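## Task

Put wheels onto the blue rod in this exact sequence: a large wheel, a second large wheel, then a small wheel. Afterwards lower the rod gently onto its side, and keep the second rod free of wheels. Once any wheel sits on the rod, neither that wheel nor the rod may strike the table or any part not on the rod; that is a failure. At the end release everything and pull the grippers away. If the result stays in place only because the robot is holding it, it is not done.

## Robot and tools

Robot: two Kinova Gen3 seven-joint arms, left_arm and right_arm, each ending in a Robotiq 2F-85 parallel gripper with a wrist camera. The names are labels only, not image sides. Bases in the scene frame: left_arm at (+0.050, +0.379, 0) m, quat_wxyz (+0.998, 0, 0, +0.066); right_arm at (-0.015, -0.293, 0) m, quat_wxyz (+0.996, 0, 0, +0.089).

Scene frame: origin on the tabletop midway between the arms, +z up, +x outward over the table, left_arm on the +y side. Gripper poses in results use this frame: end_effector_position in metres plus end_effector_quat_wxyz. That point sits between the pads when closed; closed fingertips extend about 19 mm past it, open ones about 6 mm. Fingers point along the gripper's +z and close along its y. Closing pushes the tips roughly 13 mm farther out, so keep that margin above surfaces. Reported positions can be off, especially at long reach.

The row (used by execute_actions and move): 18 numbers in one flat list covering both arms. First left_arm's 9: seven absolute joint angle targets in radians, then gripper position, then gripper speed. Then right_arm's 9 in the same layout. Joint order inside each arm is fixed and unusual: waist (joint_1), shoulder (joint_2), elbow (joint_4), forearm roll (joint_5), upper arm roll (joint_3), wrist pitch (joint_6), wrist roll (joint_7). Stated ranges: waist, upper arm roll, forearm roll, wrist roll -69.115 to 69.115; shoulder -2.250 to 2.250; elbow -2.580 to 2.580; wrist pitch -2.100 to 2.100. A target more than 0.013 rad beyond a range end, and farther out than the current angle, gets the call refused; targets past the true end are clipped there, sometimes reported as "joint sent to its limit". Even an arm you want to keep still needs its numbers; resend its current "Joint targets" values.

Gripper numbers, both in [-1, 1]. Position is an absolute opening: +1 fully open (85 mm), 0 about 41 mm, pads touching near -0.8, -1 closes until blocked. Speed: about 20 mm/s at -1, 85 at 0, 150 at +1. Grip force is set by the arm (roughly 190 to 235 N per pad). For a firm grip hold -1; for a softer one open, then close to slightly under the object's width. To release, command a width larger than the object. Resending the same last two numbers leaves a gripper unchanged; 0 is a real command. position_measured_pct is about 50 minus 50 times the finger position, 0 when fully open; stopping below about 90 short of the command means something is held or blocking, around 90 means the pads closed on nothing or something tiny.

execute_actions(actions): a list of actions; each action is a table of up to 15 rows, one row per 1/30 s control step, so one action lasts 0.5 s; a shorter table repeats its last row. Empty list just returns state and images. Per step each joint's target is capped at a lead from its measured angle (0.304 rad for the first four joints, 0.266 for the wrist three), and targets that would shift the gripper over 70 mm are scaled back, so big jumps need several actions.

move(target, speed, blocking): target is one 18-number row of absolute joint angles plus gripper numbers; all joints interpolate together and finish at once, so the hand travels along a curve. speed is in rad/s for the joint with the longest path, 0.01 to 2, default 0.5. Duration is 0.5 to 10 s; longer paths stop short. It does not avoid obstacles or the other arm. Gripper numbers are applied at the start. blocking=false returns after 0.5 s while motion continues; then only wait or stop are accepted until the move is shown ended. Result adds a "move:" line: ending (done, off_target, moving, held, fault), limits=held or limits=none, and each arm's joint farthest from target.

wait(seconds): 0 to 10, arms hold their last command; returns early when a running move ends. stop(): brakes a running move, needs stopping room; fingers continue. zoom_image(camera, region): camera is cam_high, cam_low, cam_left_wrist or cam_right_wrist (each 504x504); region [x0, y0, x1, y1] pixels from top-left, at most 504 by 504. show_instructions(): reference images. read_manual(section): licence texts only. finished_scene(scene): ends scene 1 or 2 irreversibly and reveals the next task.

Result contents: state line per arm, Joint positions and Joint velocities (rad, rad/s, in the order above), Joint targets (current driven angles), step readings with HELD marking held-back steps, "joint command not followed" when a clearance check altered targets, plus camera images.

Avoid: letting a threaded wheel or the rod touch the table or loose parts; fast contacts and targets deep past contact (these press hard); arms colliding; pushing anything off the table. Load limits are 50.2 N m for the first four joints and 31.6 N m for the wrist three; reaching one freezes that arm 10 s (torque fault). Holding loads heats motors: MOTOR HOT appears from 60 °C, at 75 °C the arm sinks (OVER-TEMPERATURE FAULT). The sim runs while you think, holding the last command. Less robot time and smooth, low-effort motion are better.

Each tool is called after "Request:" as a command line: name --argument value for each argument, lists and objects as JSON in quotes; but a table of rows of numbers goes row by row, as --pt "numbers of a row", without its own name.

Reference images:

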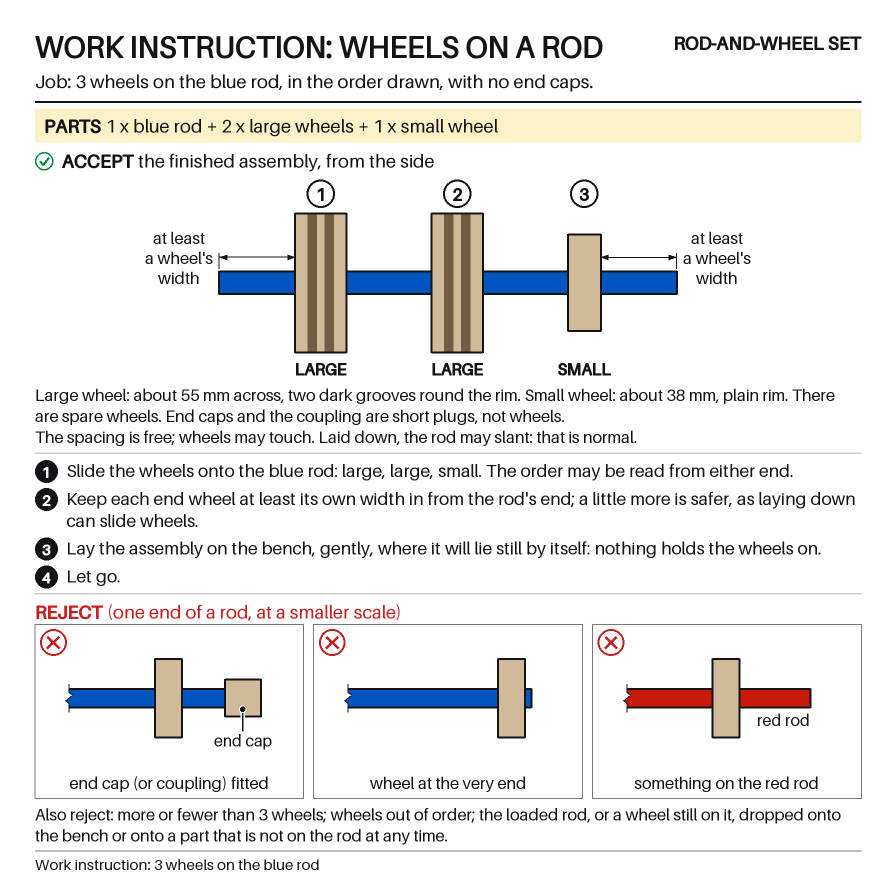

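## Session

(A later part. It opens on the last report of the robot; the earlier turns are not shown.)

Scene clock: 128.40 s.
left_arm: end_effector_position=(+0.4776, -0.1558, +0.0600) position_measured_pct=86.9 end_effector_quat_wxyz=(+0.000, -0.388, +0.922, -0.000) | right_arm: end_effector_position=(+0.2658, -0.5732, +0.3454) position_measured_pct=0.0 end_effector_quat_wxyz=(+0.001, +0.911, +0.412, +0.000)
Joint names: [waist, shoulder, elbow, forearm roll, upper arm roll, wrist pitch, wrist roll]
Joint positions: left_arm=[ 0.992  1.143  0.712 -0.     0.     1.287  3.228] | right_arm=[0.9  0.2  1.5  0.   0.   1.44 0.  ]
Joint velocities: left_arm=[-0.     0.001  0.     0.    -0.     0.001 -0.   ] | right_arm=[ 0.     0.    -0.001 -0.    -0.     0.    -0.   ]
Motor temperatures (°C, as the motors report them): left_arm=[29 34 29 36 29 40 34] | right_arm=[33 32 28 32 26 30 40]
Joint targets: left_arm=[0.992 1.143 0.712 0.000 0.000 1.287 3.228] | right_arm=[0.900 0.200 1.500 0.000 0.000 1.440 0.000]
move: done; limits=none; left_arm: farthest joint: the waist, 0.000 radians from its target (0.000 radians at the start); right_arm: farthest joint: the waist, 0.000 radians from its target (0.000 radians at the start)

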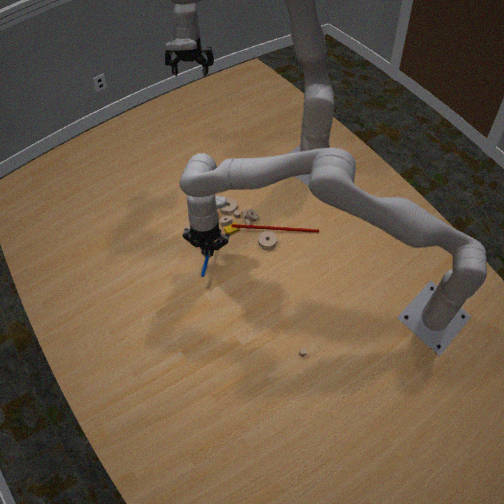

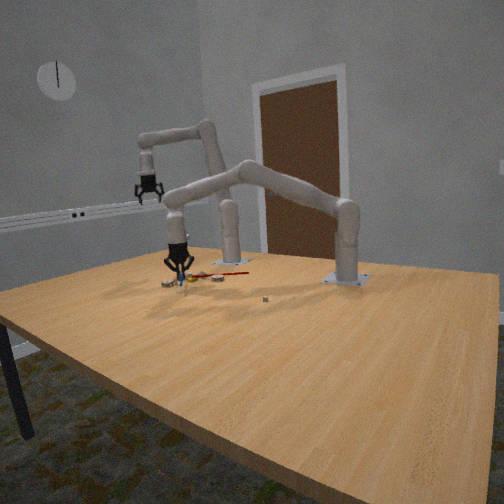

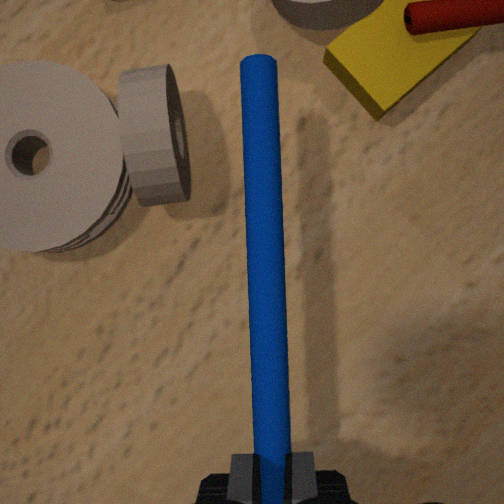

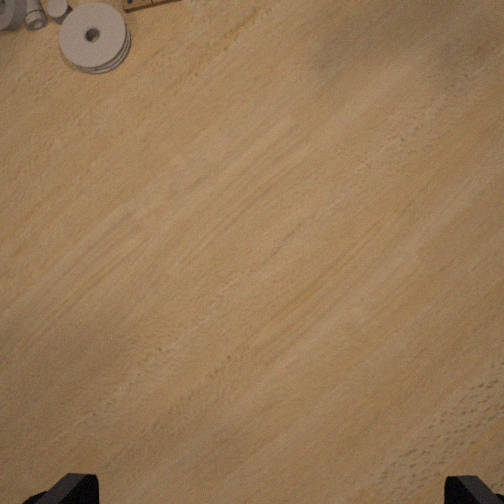

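Request:
move --target '[0.882,0.85,1.3,0,0,0.0,3.9, -1,-0.5, 0.9,0.2,1.5,0,0,1.44,0.0, 1,0]' --speed 0.7

Request:
move --target '[0.882,1.2107,2.3012,0,0,-1.9411,4.712, -1,-0.5, 0.9,0.2,1.5,0,0,1.44,0.0, 1,0]' --speed 0.7

Scene clock: 163.63 s.
left_arm: end_effector_position=(+0.6474, -0.2110, +0.2199) position_measured_pct=86.9 end_effector_quat_wxyz=(+0.015, -0.625, +0.619, -0.475) | right_arm: end_effector_position=(+0.2658, -0.5732, +0.3454) position_measured_pct=0.0 end_effector_quat_wxyz=(+0.001, +0.911, +0.412, +0.000)
Joint names: [waist, shoulder, elbow, forearm roll, upper arm roll, wrist pitch, wrist roll]
Joint positions: left_arm=[ 0.882  0.85   1.3   -0.    -0.     0.     3.9  ] | right_arm=[ 0.9   0.2   1.5   0.    0.    1.44 -0.  ]
Joint velocities: left_arm=[-0.001 -0.003  0.001  0.001 -0.    -0.002  0.   ] | right_arm=[-0.     0.     0.003  0.     0.     0.    -0.   ]
Motor temperatures (°C, as the motors report them): left_arm=[29 35 29 36 29 40 34] | right_arm=[33 32 28 32 26 30 40]
Joint targets: left_arm=[0.882 0.850 1.300 0.000 0.000 -0.000 3.900] | right_arm=[0.900 0.200 1.500 0.000 0.000 1.440 0.000]
move: done; limits=none; left_arm: farthest joint: the waist, 0.000 radians from its target (0.110 radians at the start); right_arm: farthest joint: the waist, 0.000 radians from its target (0.000 radians at the start)

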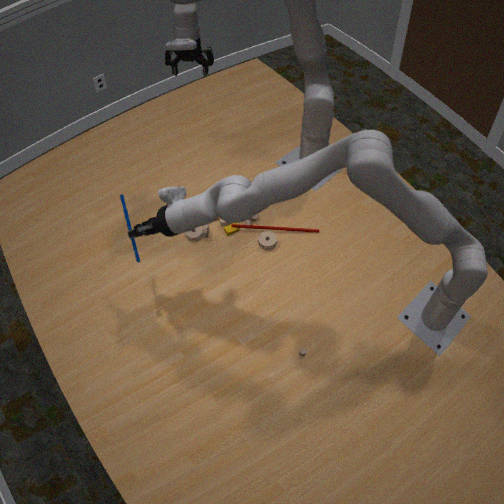

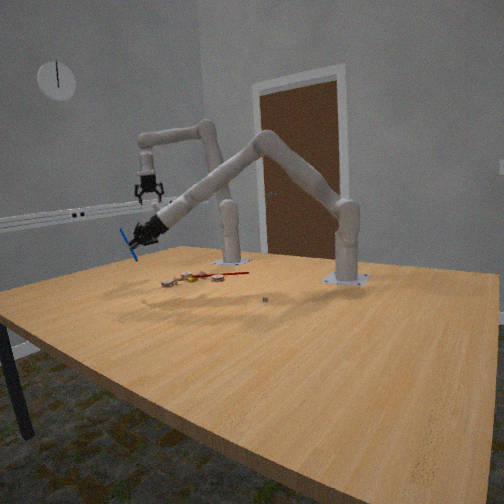

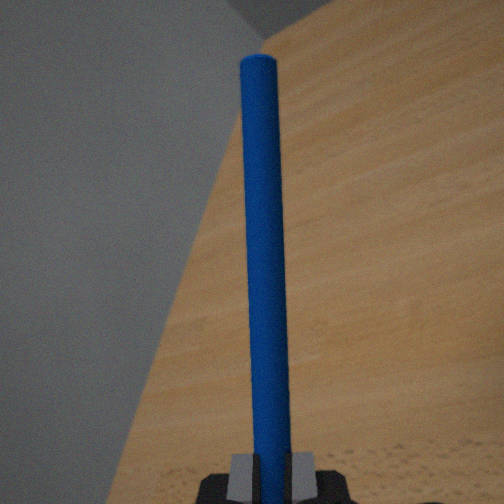

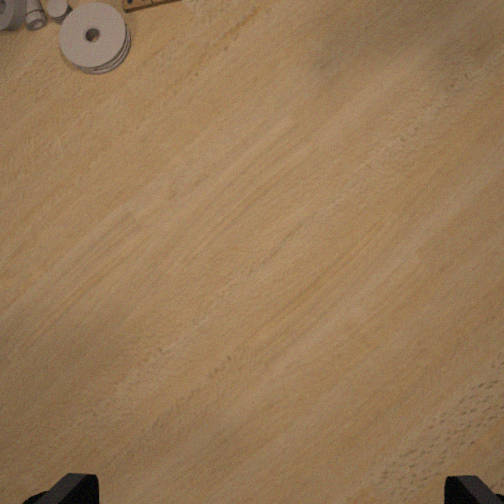

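Scene clock: 166.90 s.
left_arm: end_effector_position=(+0.4656, -0.0418, +0.1402) position_measured_pct=86.9 end_effector_quat_wxyz=(+0.259, +0.658, -0.259, +0.658) | right_arm: end_effector_position=(+0.2658, -0.5732, +0.3454) position_measured_pct=0.0 end_effector_quat_wxyz=(+0.001, +0.911, +0.412, +0.000)
Joint names: [waist, shoulder, elbow, forearm roll, upper arm roll, wrist pitch, wrist roll]
Joint positions: left_arm=[ 0.882  1.21   2.301  0.    -0.    -1.941  4.712] | right_arm=[ 0.9   0.2   1.5   0.    0.    1.44 -0.  ]
Joint velocities: left_arm=[ 0.     0.001  0.001 -0.    -0.    -0.     0.   ] | right_arm=[ 0.    -0.    -0.001 -0.001 -0.     0.     0.   ]
Motor temperatures (°C, as the motors report them): left_arm=[29 35 29 36 29 40 34] | right_arm=[33 32 28 32 26 30 40]
Joint targets: left_arm=[0.882 1.211 2.301 0.000 0.000 -1.941 4.712] | right_arm=[0.900 0.200 1.500 0.000 0.000 1.440 0.000]
move: done; limits=none; left_arm: farthest joint: the waist, 0.000 radians from its target (0.000 radians at the start); right_arm: farthest joint: the waist, 0.000 radians from its target (0.000 radians at the start)

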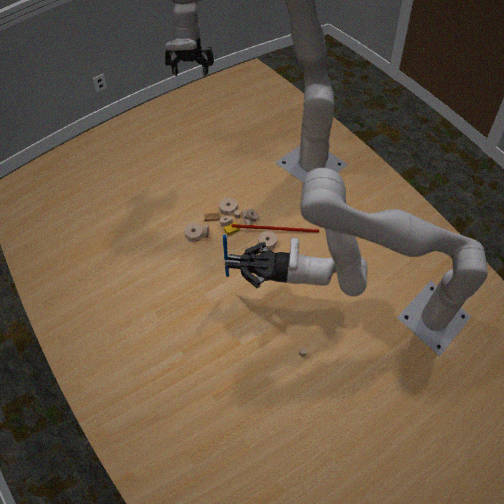

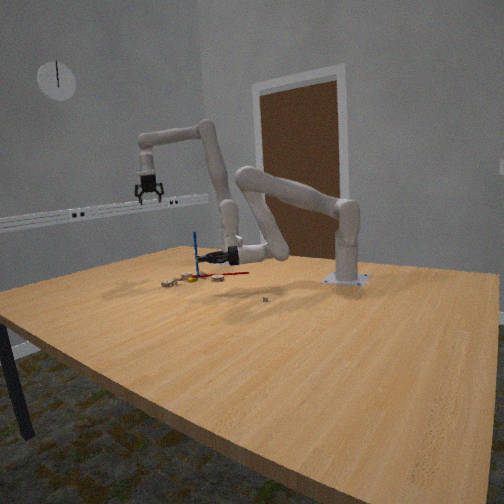

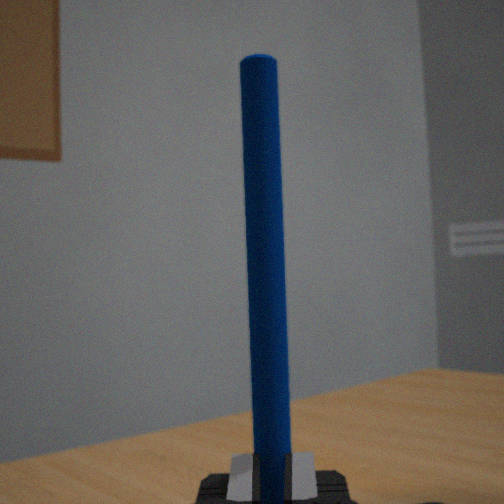

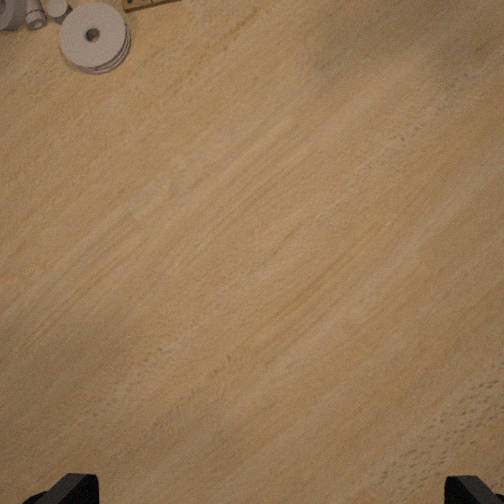

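Request:
move --target '[0.882,1.2107,2.3012,0,0,-1.9411,4.712, -1,-0.5, 0.097,0.5669,1.7287,0,0,0.846,0.84, 1,0]' --speed 0.7

Scene clock: 180.33 s.
left_arm: end_effector_position=(+0.4656, -0.0418, +0.1400) position_measured_pct=86.9 end_effector_quat_wxyz=(+0.259, +0.658, -0.259, +0.658) | right_arm: end_effector_position=(+0.4468, -0.2804, +0.1201) position_measured_pct=0.0 end_effector_quat_wxyz=(+0.000, +0.319, +0.948, +0.000)
Joint names: [waist, shoulder, elbow, forearm roll, upper arm roll, wrist pitch, wrist roll]
Joint positions: left_arm=[ 0.882  1.211  2.301 -0.     0.    -1.941  4.712] | right_arm=[ 0.097  0.567  1.729 -0.    -0.     0.846  0.84 ]
Joint velocities: left_arm=[ 0.     0.    -0.     0.001  0.    -0.001 -0.   ] | right_arm=[-0.003  0.001  0.001 -0.     0.     0.    -0.   ]
Motor temperatures (°C, as the motors report them): left_arm=[29 35 29 36 29 40 34] | right_arm=[33 32 28 32 26 30 40]
Joint targets: left_arm=[0.882 1.211 2.301 0.000 0.000 -1.941 4.712] | right_arm=[0.097 0.567 1.729 0.000 0.000 0.846 0.840]
move: done; limits=none; left_arm: farthest joint: the waist, 0.000 radians from its target (0.000 radians at the start); right_arm: farthest joint: the waist, 0.000 radians from its target (0.803 radians at the start)

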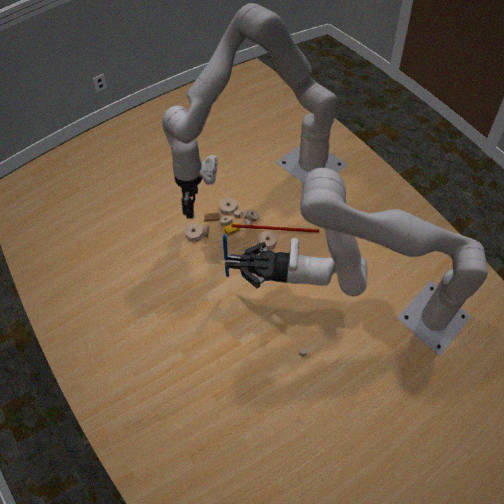

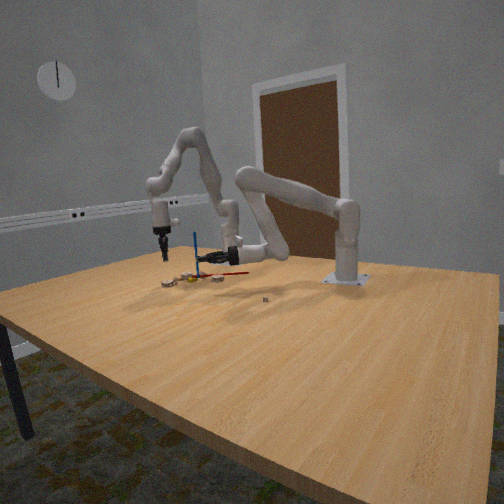

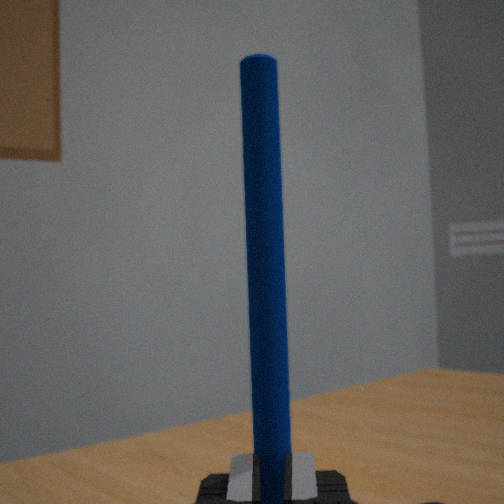

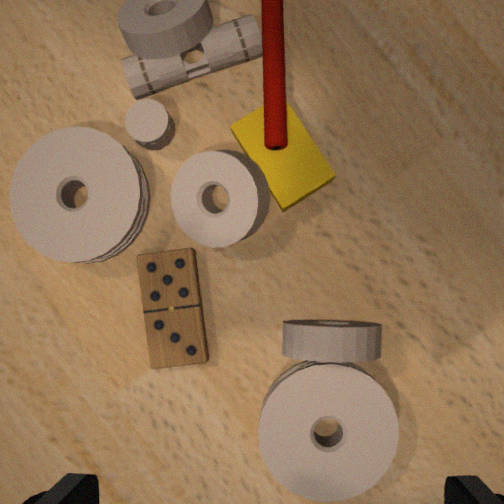

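Request:
move --target '[0.882,1.2107,2.3012,0,0,-1.9411,4.712, -1,-0.5, 0.097,0.6714,1.7825,0,0,0.6877,0.84, 1,0]' --speed 0.3

Scene clock: 185.40 s.
left_arm: end_effector_position=(+0.4656, -0.0418, +0.1400) position_measured_pct=86.9 end_effector_quat_wxyz=(+0.259, +0.658, -0.259, +0.658) | right_arm: end_effector_position=(+0.4468, -0.2803, +0.0602) position_measured_pct=0.0 end_effector_quat_wxyz=(+0.000, +0.319, +0.948, +0.000)
Joint names: [waist, shoulder, elbow, forearm roll, upper arm roll, wrist pitch, wrist roll]
Joint positions: left_arm=[ 0.882  1.211  2.301 -0.     0.    -1.941  4.712] | right_arm=[ 0.097  0.671  1.783  0.    -0.     0.688  0.84 ]
Joint velocities: left_arm=[-0.001  0.001 -0.     0.001  0.     0.001  0.001] | right_arm=[ 0.     0.003 -0.001  0.    -0.    -0.    -0.   ]
Motor temperatures (°C, as the motors report them): left_arm=[29 35 29 36 29 40 34] | right_arm=[33 32 28 32 26 30 40]
Joint targets: left_arm=[0.882 1.211 2.301 0.000 0.000 -1.941 4.712] | right_arm=[0.097 0.671 1.782 0.000 0.000 0.688 0.840]
move: done; limits=none; left_arm: farthest joint: the waist, 0.000 radians from its target (0.000 radians at the start); right_arm: farthest joint: the waist, 0.000 radians from its target (0.000 radians at the start)

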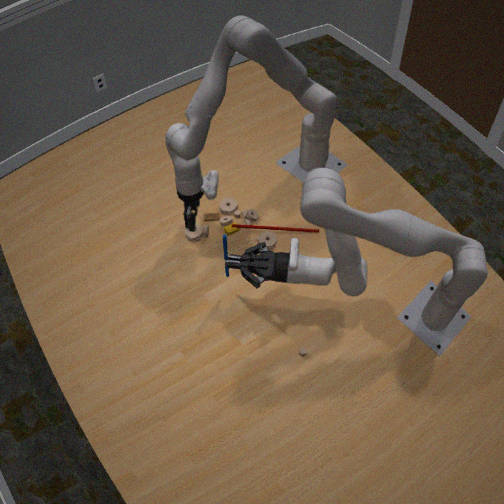

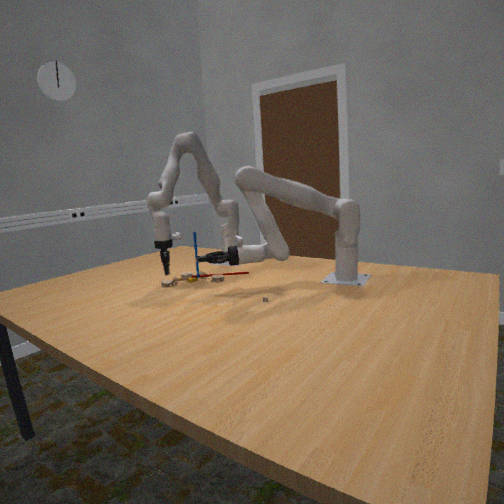

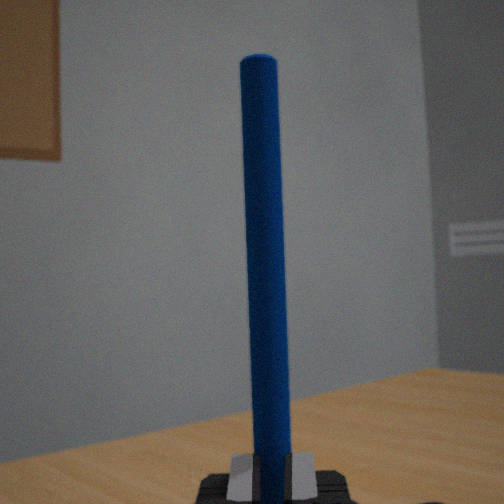

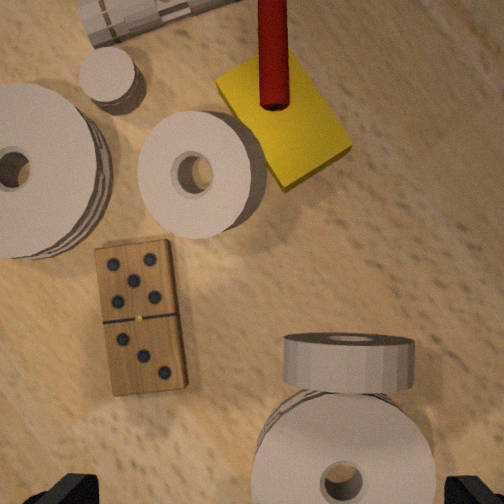

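Request:
move --target '[0.882,1.2107,2.3012,0,0,-1.9411,4.712, -1,-0.5, 0.0688,0.7310,1.7423,0,0,0.6683,0.814, 1,0]' --speed 0.2

Request:
zoom_image --camera "cam_high" --region '[150, 170, 250, 270]'

Scene clock: 198.70 s.
left_arm: end_effector_position=(+0.4656, -0.0418, +0.1400) position_measured_pct=86.9 end_effector_quat_wxyz=(+0.259, +0.658, -0.259, +0.658) | right_arm: end_effector_position=(+0.4606, -0.2657, +0.0402) position_measured_pct=0.0 end_effector_quat_wxyz=(+0.000, +0.318, +0.948, +0.000)
Joint names: [waist, shoulder, elbow, forearm roll, upper arm roll, wrist pitch, wrist roll]
Joint positions: left_arm=[ 0.882  1.211  2.301 -0.     0.    -1.941  4.712] | right_arm=[ 0.069  0.731  1.742 -0.    -0.     0.668  0.814]
Joint velocities: left_arm=[ 0.001  0.    -0.001  0.001  0.    -0.    -0.   ] | right_arm=[-0.002  0.003  0.001  0.     0.     0.     0.   ]
Motor temperatures (°C, as the motors report them): left_arm=[29 35 29 36 29 40 34] | right_arm=[33 32 28 32 26 30 40]
Joint targets: left_arm=[0.882 1.211 2.301 0.000 0.000 -1.941 4.712] | right_arm=[0.069 0.731 1.742 0.000 0.000 0.668 0.814]
move: done; limits=none; left_arm: farthest joint: the waist, 0.000 radians from its target (0.000 radians at the start); right_arm: farthest joint: the waist, 0.000 radians from its target (0.028 radians at the start)

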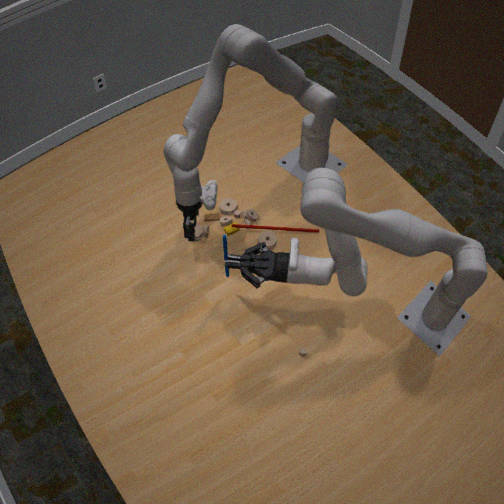

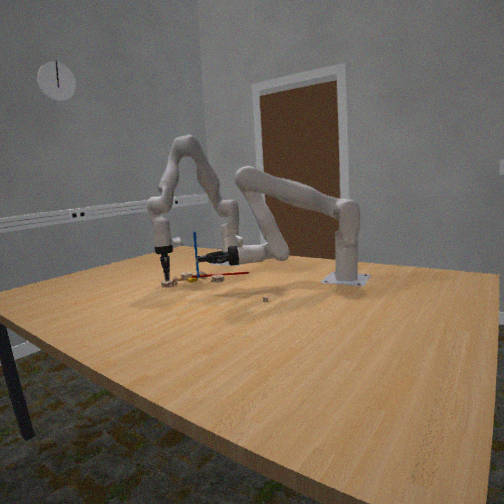

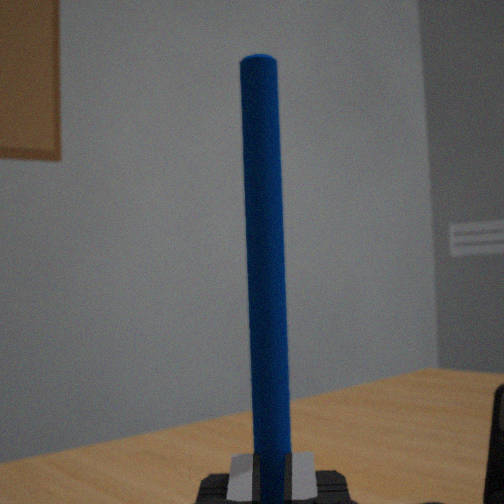

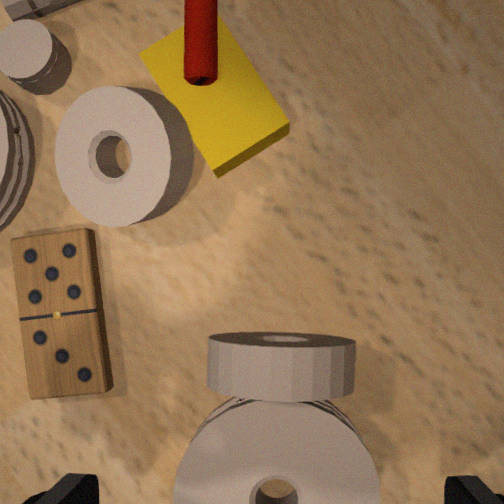

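Region (150, 170, 250, 270) of cam_high's 504x504 image, scaled by 5.040, with more detail than that image has.

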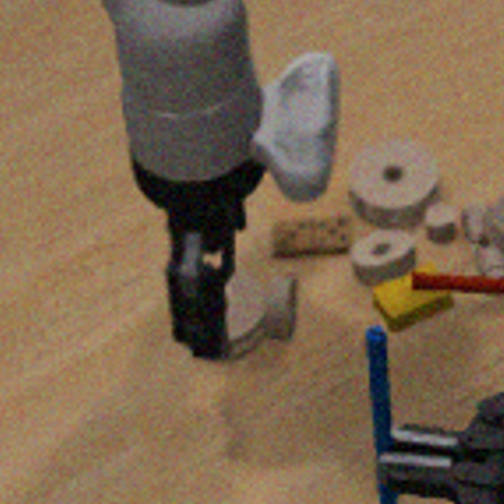

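Request:
move --target '[0.882,1.2107,2.3012,0,0,-1.9411,4.712, -1,-0.5, 0.0688,0.7697,1.7510,0,0,0.6209,0.814, 1,0]' --speed 0.1

Request:
execute_actions --actions '[[[0.882,1.2107,2.3012,0,0,-1.9411,4.712, -1,-0.5, 0.0688,0.7697,1.7510,0,0,0.6209,0.814, -1,-0.5]],[[0.882,1.2107,2.3012,0,0,-1.9411,4.712, -1,-0.5, 0.0688,0.7697,1.7510,0,0,0.6209,0.814, -1,-0.5]]]'

Scene clock: 202.13 s.
left_arm: end_effector_position=(+0.4656, -0.0418, +0.1400) position_measured_pct=86.9 end_effector_quat_wxyz=(+0.259, +0.658, -0.259, +0.658) | right_arm: end_effector_position=(+0.4606, -0.2657, +0.0201) position_measured_pct=0.0 end_effector_quat_wxyz=(+0.000, +0.318, +0.948, +0.000)
Joint names: [waist, shoulder, elbow, forearm roll, upper arm roll, wrist pitch, wrist roll]
Joint positions: left_arm=[ 0.882  1.211  2.301 -0.     0.    -1.941  4.712] | right_arm=[ 0.069  0.769  1.751  0.    -0.     0.621  0.814]
Joint velocities: left_arm=[-0.001 -0.    -0.    -0.001  0.     0.001  0.   ] | right_arm=[-0.     0.002  0.001 -0.     0.    -0.    -0.   ]
Motor temperatures (°C, as the motors report them): left_arm=[29 35 29 36 29 40 34] | right_arm=[33 32 28 32 26 30 40]
Joint targets: left_arm=[0.882 1.211 2.301 0.000 0.000 -1.941 4.712] | right_arm=[0.069 0.770 1.751 0.000 0.000 0.621 0.814]
move: done; limits=none; left_arm: farthest joint: the waist, 0.000 radians from its target (0.000 radians at the start); right_arm: farthest joint: the waist, 0.000 radians from its target (0.000 radians at the start)

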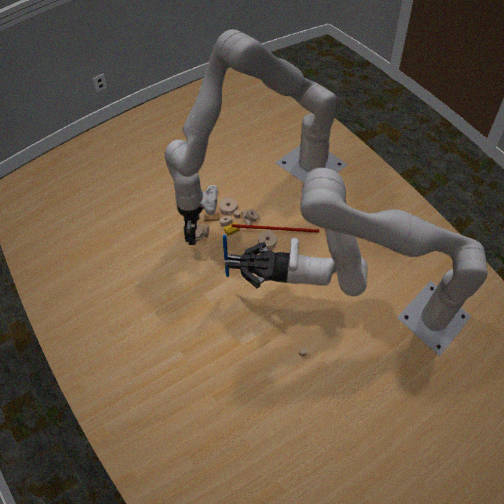

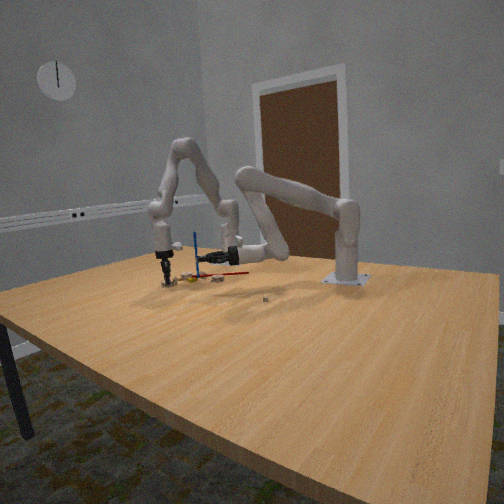

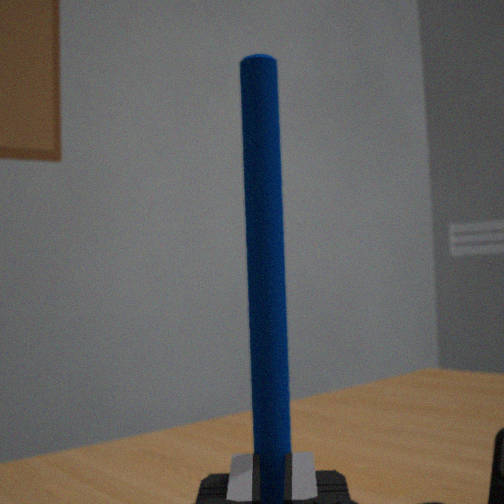

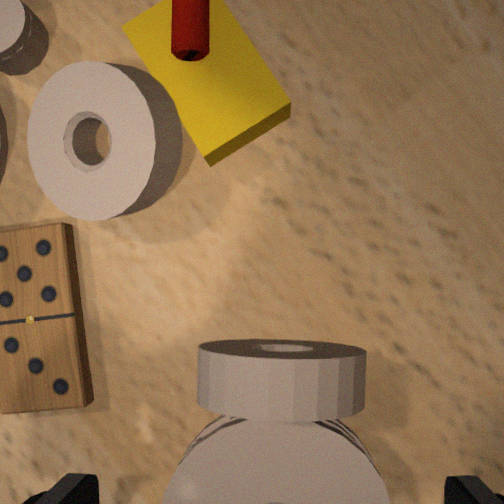

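Scene clock: 203.13 s.
left_arm: end_effector_position=(+0.4656, -0.0418, +0.1400) position_measured_pct=86.9 end_effector_quat_wxyz=(+0.259, +0.658, -0.259, +0.658) | right_arm: end_effector_position=(+0.4607, -0.2656, +0.0210) position_measured_pct=39.3 end_effector_quat_wxyz=(+0.000, +0.318, +0.948, +0.000)
Joint names: [waist, shoulder, elbow, forearm roll, upper arm roll, wrist pitch, wrist roll]
Joint positions: left_arm=[ 0.882  1.211  2.301 -0.     0.    -1.941  4.712] | right_arm=[ 0.069  0.767  1.751 -0.     0.     0.622  0.814]
Joint velocities: left_arm=[ 0.    -0.    -0.    -0.     0.     0.001  0.001] | right_arm=[-0. -0.  0.  0.  0. -0.  0.]
Motor temperatures (°C, as the motors report them): left_arm=[29 35 29 36 29 40 34] | right_arm=[33 32 28 32 26 30 40]
Joint targets: left_arm=[0.882 1.211 2.301 0.000 0.000 -1.941 4.712] | right_arm=[0.069 0.770 1.751 0.000 0.000 0.621 0.814]
Step readings (joint positions; steps 1 to 15: 1st action; 16 to 30: 2nd action):
0: left_arm=[0.882 1.211 2.301 -0.000 0.000 -1.941 4.712] | right_arm=[0.069 0.769 1.751 0.000 -0.000 0.621 0.814]
1: left_arm=[0.882 1.211 2.301 -0.000 0.000 -1.941 4.712] | right_arm=[0.069 0.770 1.751 0.000 0.000 0.621 0.814]
2: left_arm=[0.882 1.211 2.301 -0.000 0.000 -1.941 4.712] | right_arm=[0.069 0.770 1.751 0.000 0.000 0.621 0.814]
4: left_arm=[0.882 1.211 2.301 -0.000 0.000 -1.941 4.712] | right_arm=[0.069 0.770 1.751 0.000 0.000 0.621 0.814]
8: left_arm=[0.882 1.211 2.301 -0.000 0.000 -1.941 4.712] | right_arm=[0.069 0.770 1.751 0.000 0.000 0.621 0.814]
15: left_arm=[0.882 1.211 2.301 -0.000 0.000 -1.941 4.712] | right_arm=[0.069 0.770 1.751 -0.000 0.000 0.621 0.814]
16: left_arm=[0.882 1.211 2.301 -0.000 0.000 -1.941 4.712] | right_arm=[0.069 0.770 1.751 0.000 -0.000 0.621 0.814]
17: left_arm=[0.882 1.211 2.301 -0.000 0.000 -1.941 4.712] | right_arm=[0.069 0.770 1.751 -0.000 -0.000 0.621 0.814]
19: left_arm=[0.882 1.211 2.301 -0.000 0.000 -1.941 4.712] | right_arm=[0.069 0.770 1.751 -0.000 -0.000 0.621 0.814]
23: left_arm=[0.882 1.211 2.301 0.000 0.000 -1.941 4.712] | right_arm=[0.069 0.769 1.751 -0.000 -0.000 0.622 0.814]
30: Joint positions above

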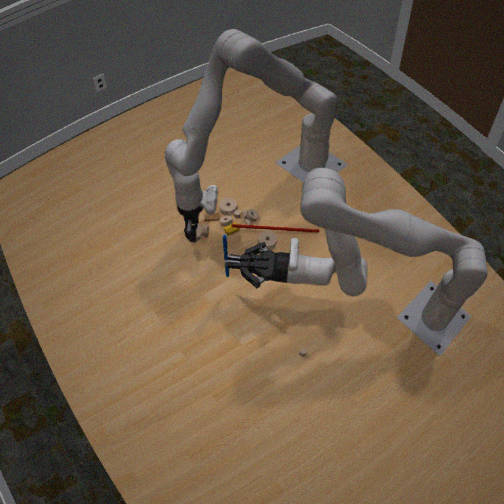

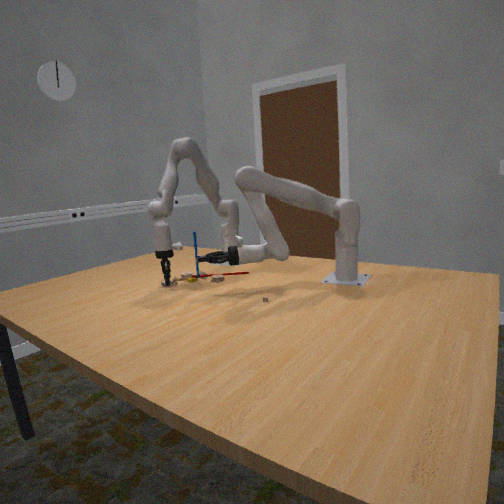

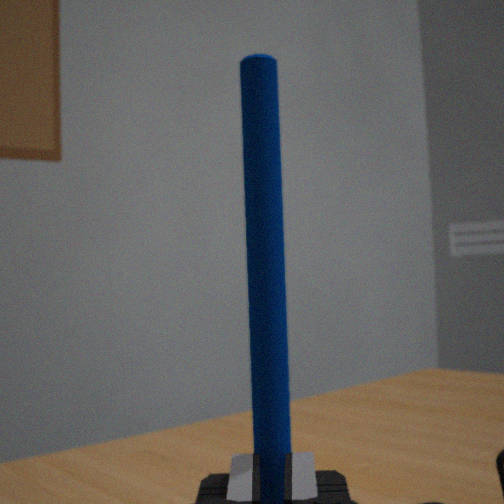

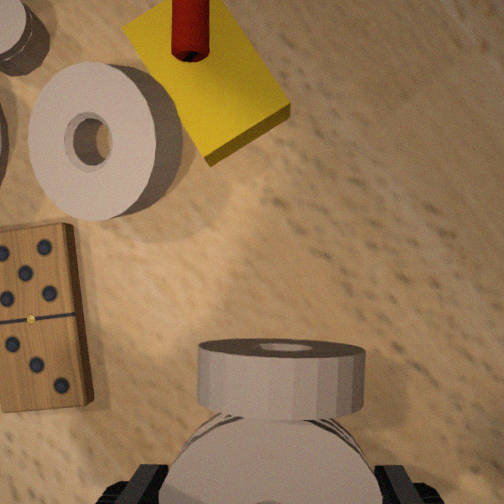

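Request:
move --target '[0.882,1.2107,2.3012,0,0,-1.9411,4.712, -1,-0.5, 0.0688,0.5925,1.0822,0,0,1.4669,0.323, -1,-0.5]' --speed 0.5

Request:
move --target '[0.882,1.2107,2.3012,0,0,-1.9411,4.712, -1,-0.5, -0.3191,0.5925,1.0822,0,0,1.4669,0.323, -1,-0.5]' --speed 0.3

Request:
zoom_image --camera "cam_low" --region '[150, 180, 250, 290]'

Request:
zoom_image --camera "cam_high" --region '[170, 160, 290, 290]'

Scene clock: 216.50 s.
left_arm: end_effector_position=(+0.4656, -0.0418, +0.1400) position_measured_pct=86.9 end_effector_quat_wxyz=(+0.259, +0.658, -0.259, +0.658) | right_arm: end_effector_position=(+0.5320, -0.2578, +0.2900) position_measured_pct=39.3 end_effector_quat_wxyz=(+0.000, +0.539, +0.842, +0.000)
Joint names: [waist, shoulder, elbow, forearm roll, upper arm roll, wrist pitch, wrist roll]
Joint positions: left_arm=[ 0.882  1.211  2.301 -0.     0.    -1.941  4.712] | right_arm=[ 0.069  0.592  1.082 -0.    -0.     1.467  0.323]
Joint velocities: left_arm=[ 0.    -0.     0.     0.    -0.     0.    -0.001] | right_arm=[ 0.     0.001 -0.    -0.    -0.     0.    -0.   ]
Motor temperatures (°C, as the motors report them): left_arm=[29 35 29 36 29 40 34] | right_arm=[33 32 28 32 26 30 40]
Joint targets: left_arm=[0.882 1.211 2.301 0.000 0.000 -1.941 4.712] | right_arm=[0.069 0.592 1.082 0.000 0.000 1.467 0.323]
move: done; limits=none; left_arm: farthest joint: the waist, 0.000 radians from its target (0.000 radians at the start); right_arm: farthest joint: the waist, 0.000 radians from its target (0.000 radians at the start)

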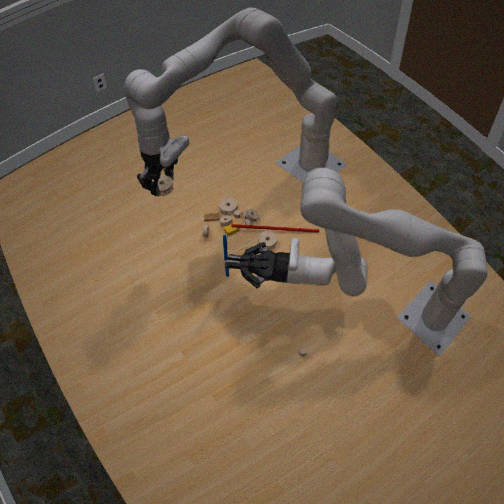

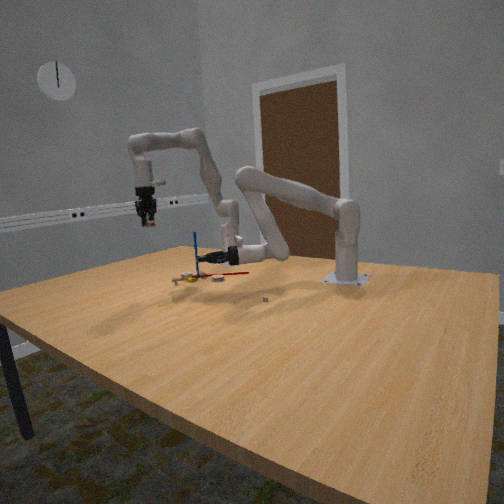

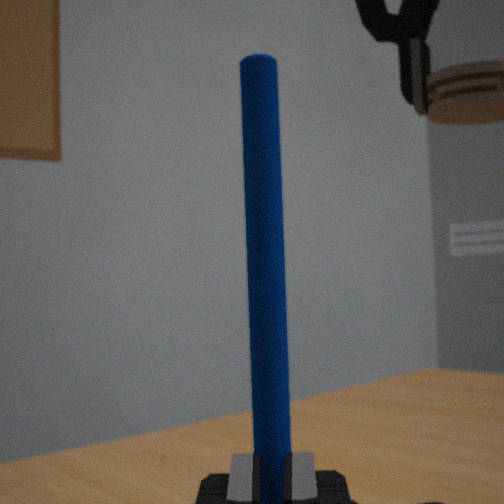

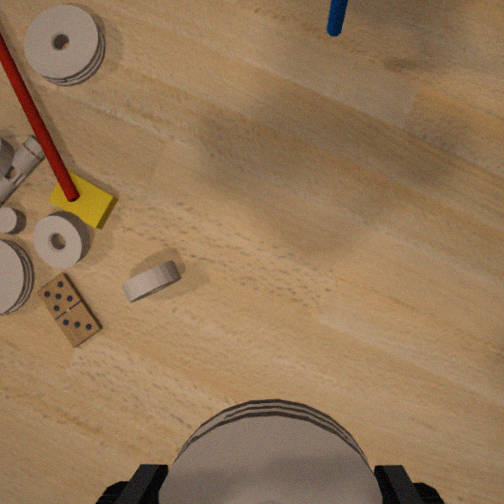

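Scene clock: 218.27 s.
left_arm: end_effector_position=(+0.4656, -0.0418, +0.1400) position_measured_pct=86.9 end_effector_quat_wxyz=(+0.259, +0.658, -0.259, +0.658) | right_arm: end_effector_position=(+0.4781, -0.0536, +0.2899) position_measured_pct=39.3 end_effector_quat_wxyz=(-0.000, +0.366, +0.930, +0.000)
Joint names: [waist, shoulder, elbow, forearm roll, upper arm roll, wrist pitch, wrist roll]
Joint positions: left_arm=[ 0.882  1.211  2.301 -0.     0.    -1.941  4.712] | right_arm=[-0.319  0.593  1.082 -0.    -0.     1.467  0.323]
Joint velocities: left_arm=[-0.     0.    -0.     0.001 -0.     0.001 -0.   ] | right_arm=[-0.003  0.    -0.     0.001  0.    -0.     0.   ]
Motor temperatures (°C, as the motors report them): left_arm=[29 35 29 36 29 40 34] | right_arm=[33 32 28 32 26 30 40]
Joint targets: left_arm=[0.882 1.211 2.301 0.000 0.000 -1.941 4.712] | right_arm=[-0.319 0.592 1.082 0.000 0.000 1.467 0.323]
move: done; limits=none; left_arm: farthest joint: the waist, 0.000 radians from its target (0.000 radians at the start); right_arm: farthest joint: the waist, 0.000 radians from its target (0.388 radians at the start)

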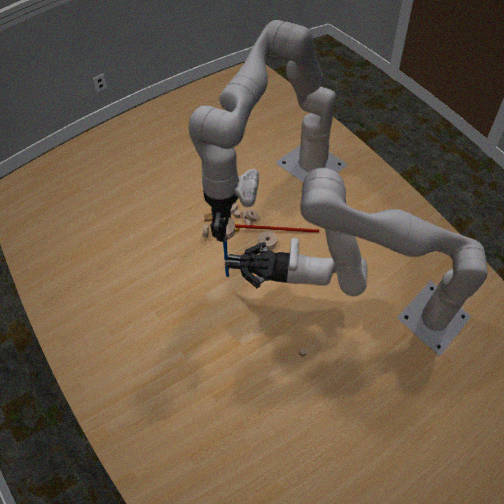

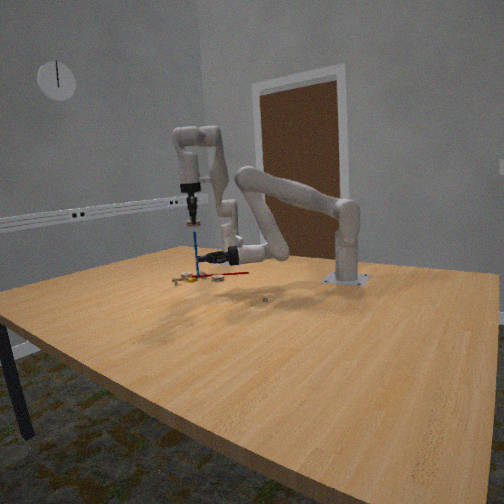

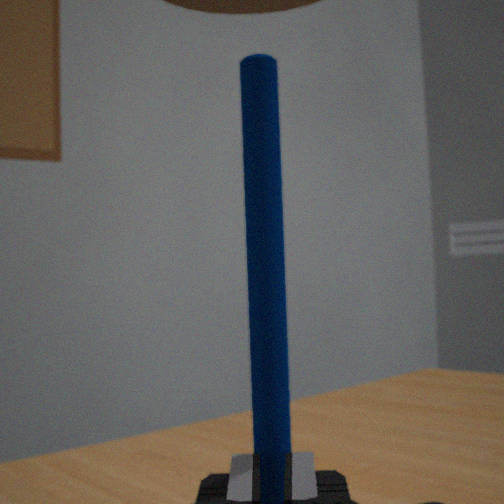

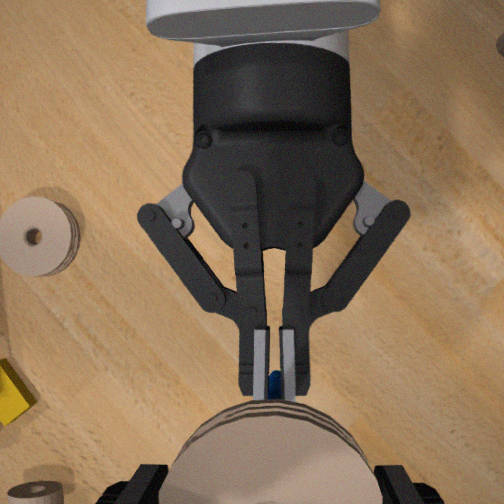

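Region (150, 180, 250, 290) of cam_low's 504x504 image, scaled by 4.582, with more detail than that image has; it fills the left 458 columns of this view, and the rest is white.

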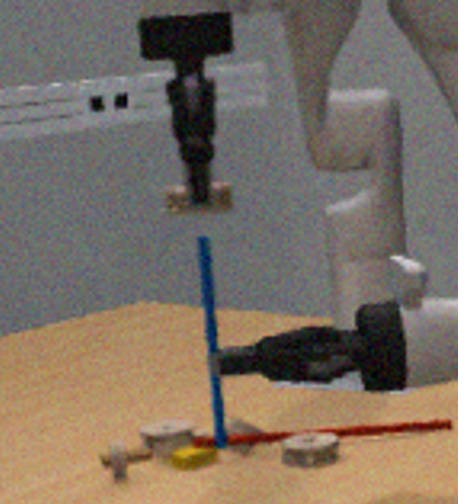

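Region (170, 160, 290, 290) of cam_high's 504x504 image, scaled by 3.877, with more detail than that image has; it fills the left 465 columns of this view, and the rest is white.

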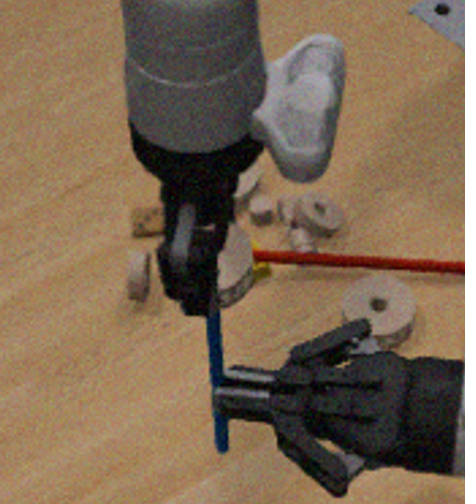

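Request:
move --target '[0.882,1.2107,2.3012,0,0,-1.9411,4.712, -1,-0.5, -0.3191,0.5955,1.1087,0,0,1.4374,0.323, -1,-0.5]' --speed 0.1

Request:
zoom_image --camera "cam_left_wrist" --region '[130, 0, 390, 130]'

Request:
zoom_image --camera "cam_low" --region '[170, 200, 220, 250]'

Scene clock: 230.70 s.
left_arm: end_effector_position=(+0.4656, -0.0418, +0.1400) position_measured_pct=86.9 end_effector_quat_wxyz=(+0.259, +0.658, -0.259, +0.658) | right_arm: end_effector_position=(+0.4780, -0.0535, +0.2800) position_measured_pct=39.3 end_effector_quat_wxyz=(-0.000, +0.366, +0.931, -0.000)
Joint names: [waist, shoulder, elbow, forearm roll, upper arm roll, wrist pitch, wrist roll]
Joint positions: left_arm=[ 0.882  1.211  2.301 -0.     0.    -1.941  4.712] | right_arm=[-0.319  0.596  1.109  0.    -0.     1.437  0.323]
Joint velocities: left_arm=[-0.001 -0.    -0.    -0.001  0.    -0.    -0.001] | right_arm=[ 0.    -0.     0.002  0.    -0.    -0.001  0.   ]
Motor temperatures (°C, as the motors report them): left_arm=[29 35 29 36 29 40 34] | right_arm=[33 32 28 32 26 30 40]
Joint targets: left_arm=[0.882 1.211 2.301 0.000 0.000 -1.941 4.712] | right_arm=[-0.319 0.596 1.109 0.000 0.000 1.437 0.323]
move: done; limits=none; left_arm: farthest joint: the waist, 0.000 radians from its target (0.000 radians at the start); right_arm: farthest joint: the waist, 0.000 radians from its target (0.000 radians at the start)

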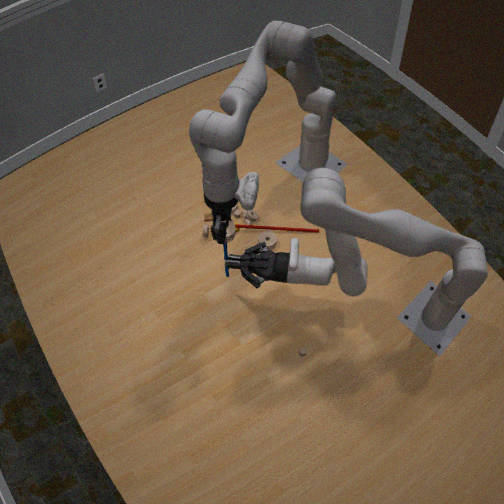

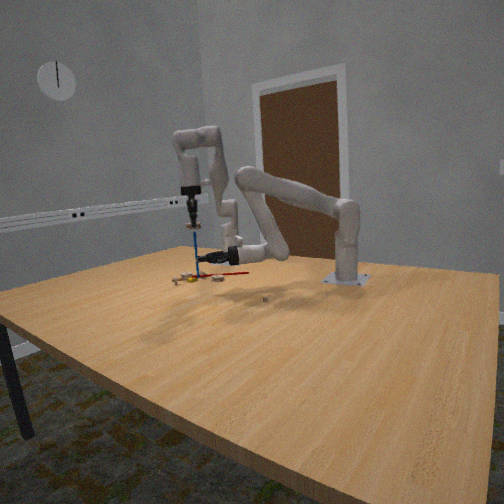

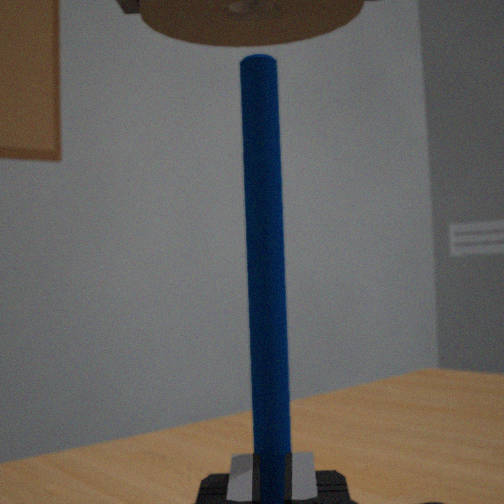

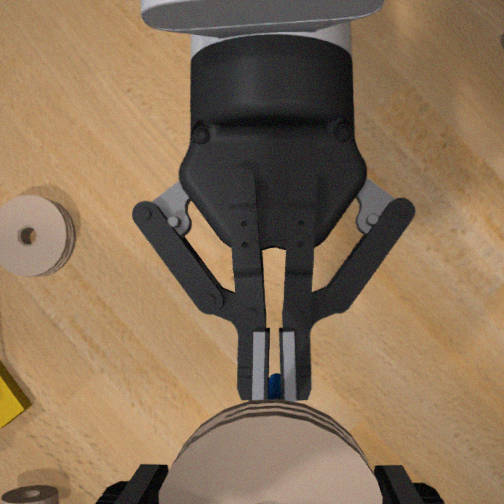

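Region (130, 0, 390, 130) of cam_left_wrist's 504x504 image, scaled by 1.938.

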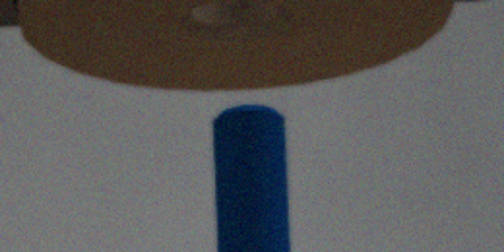

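Region (170, 200, 220, 250) of cam_low's 504x504 image, scaled by 10.080, with more detail than that image has.

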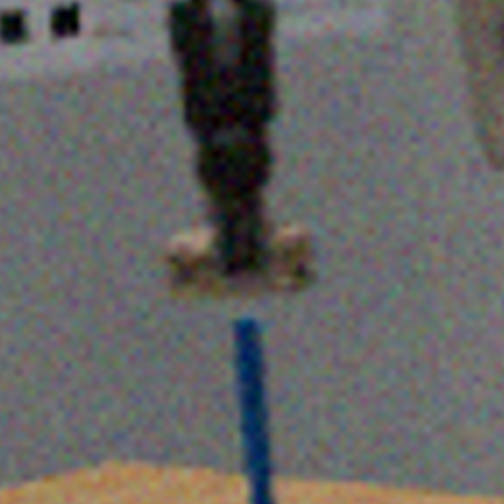

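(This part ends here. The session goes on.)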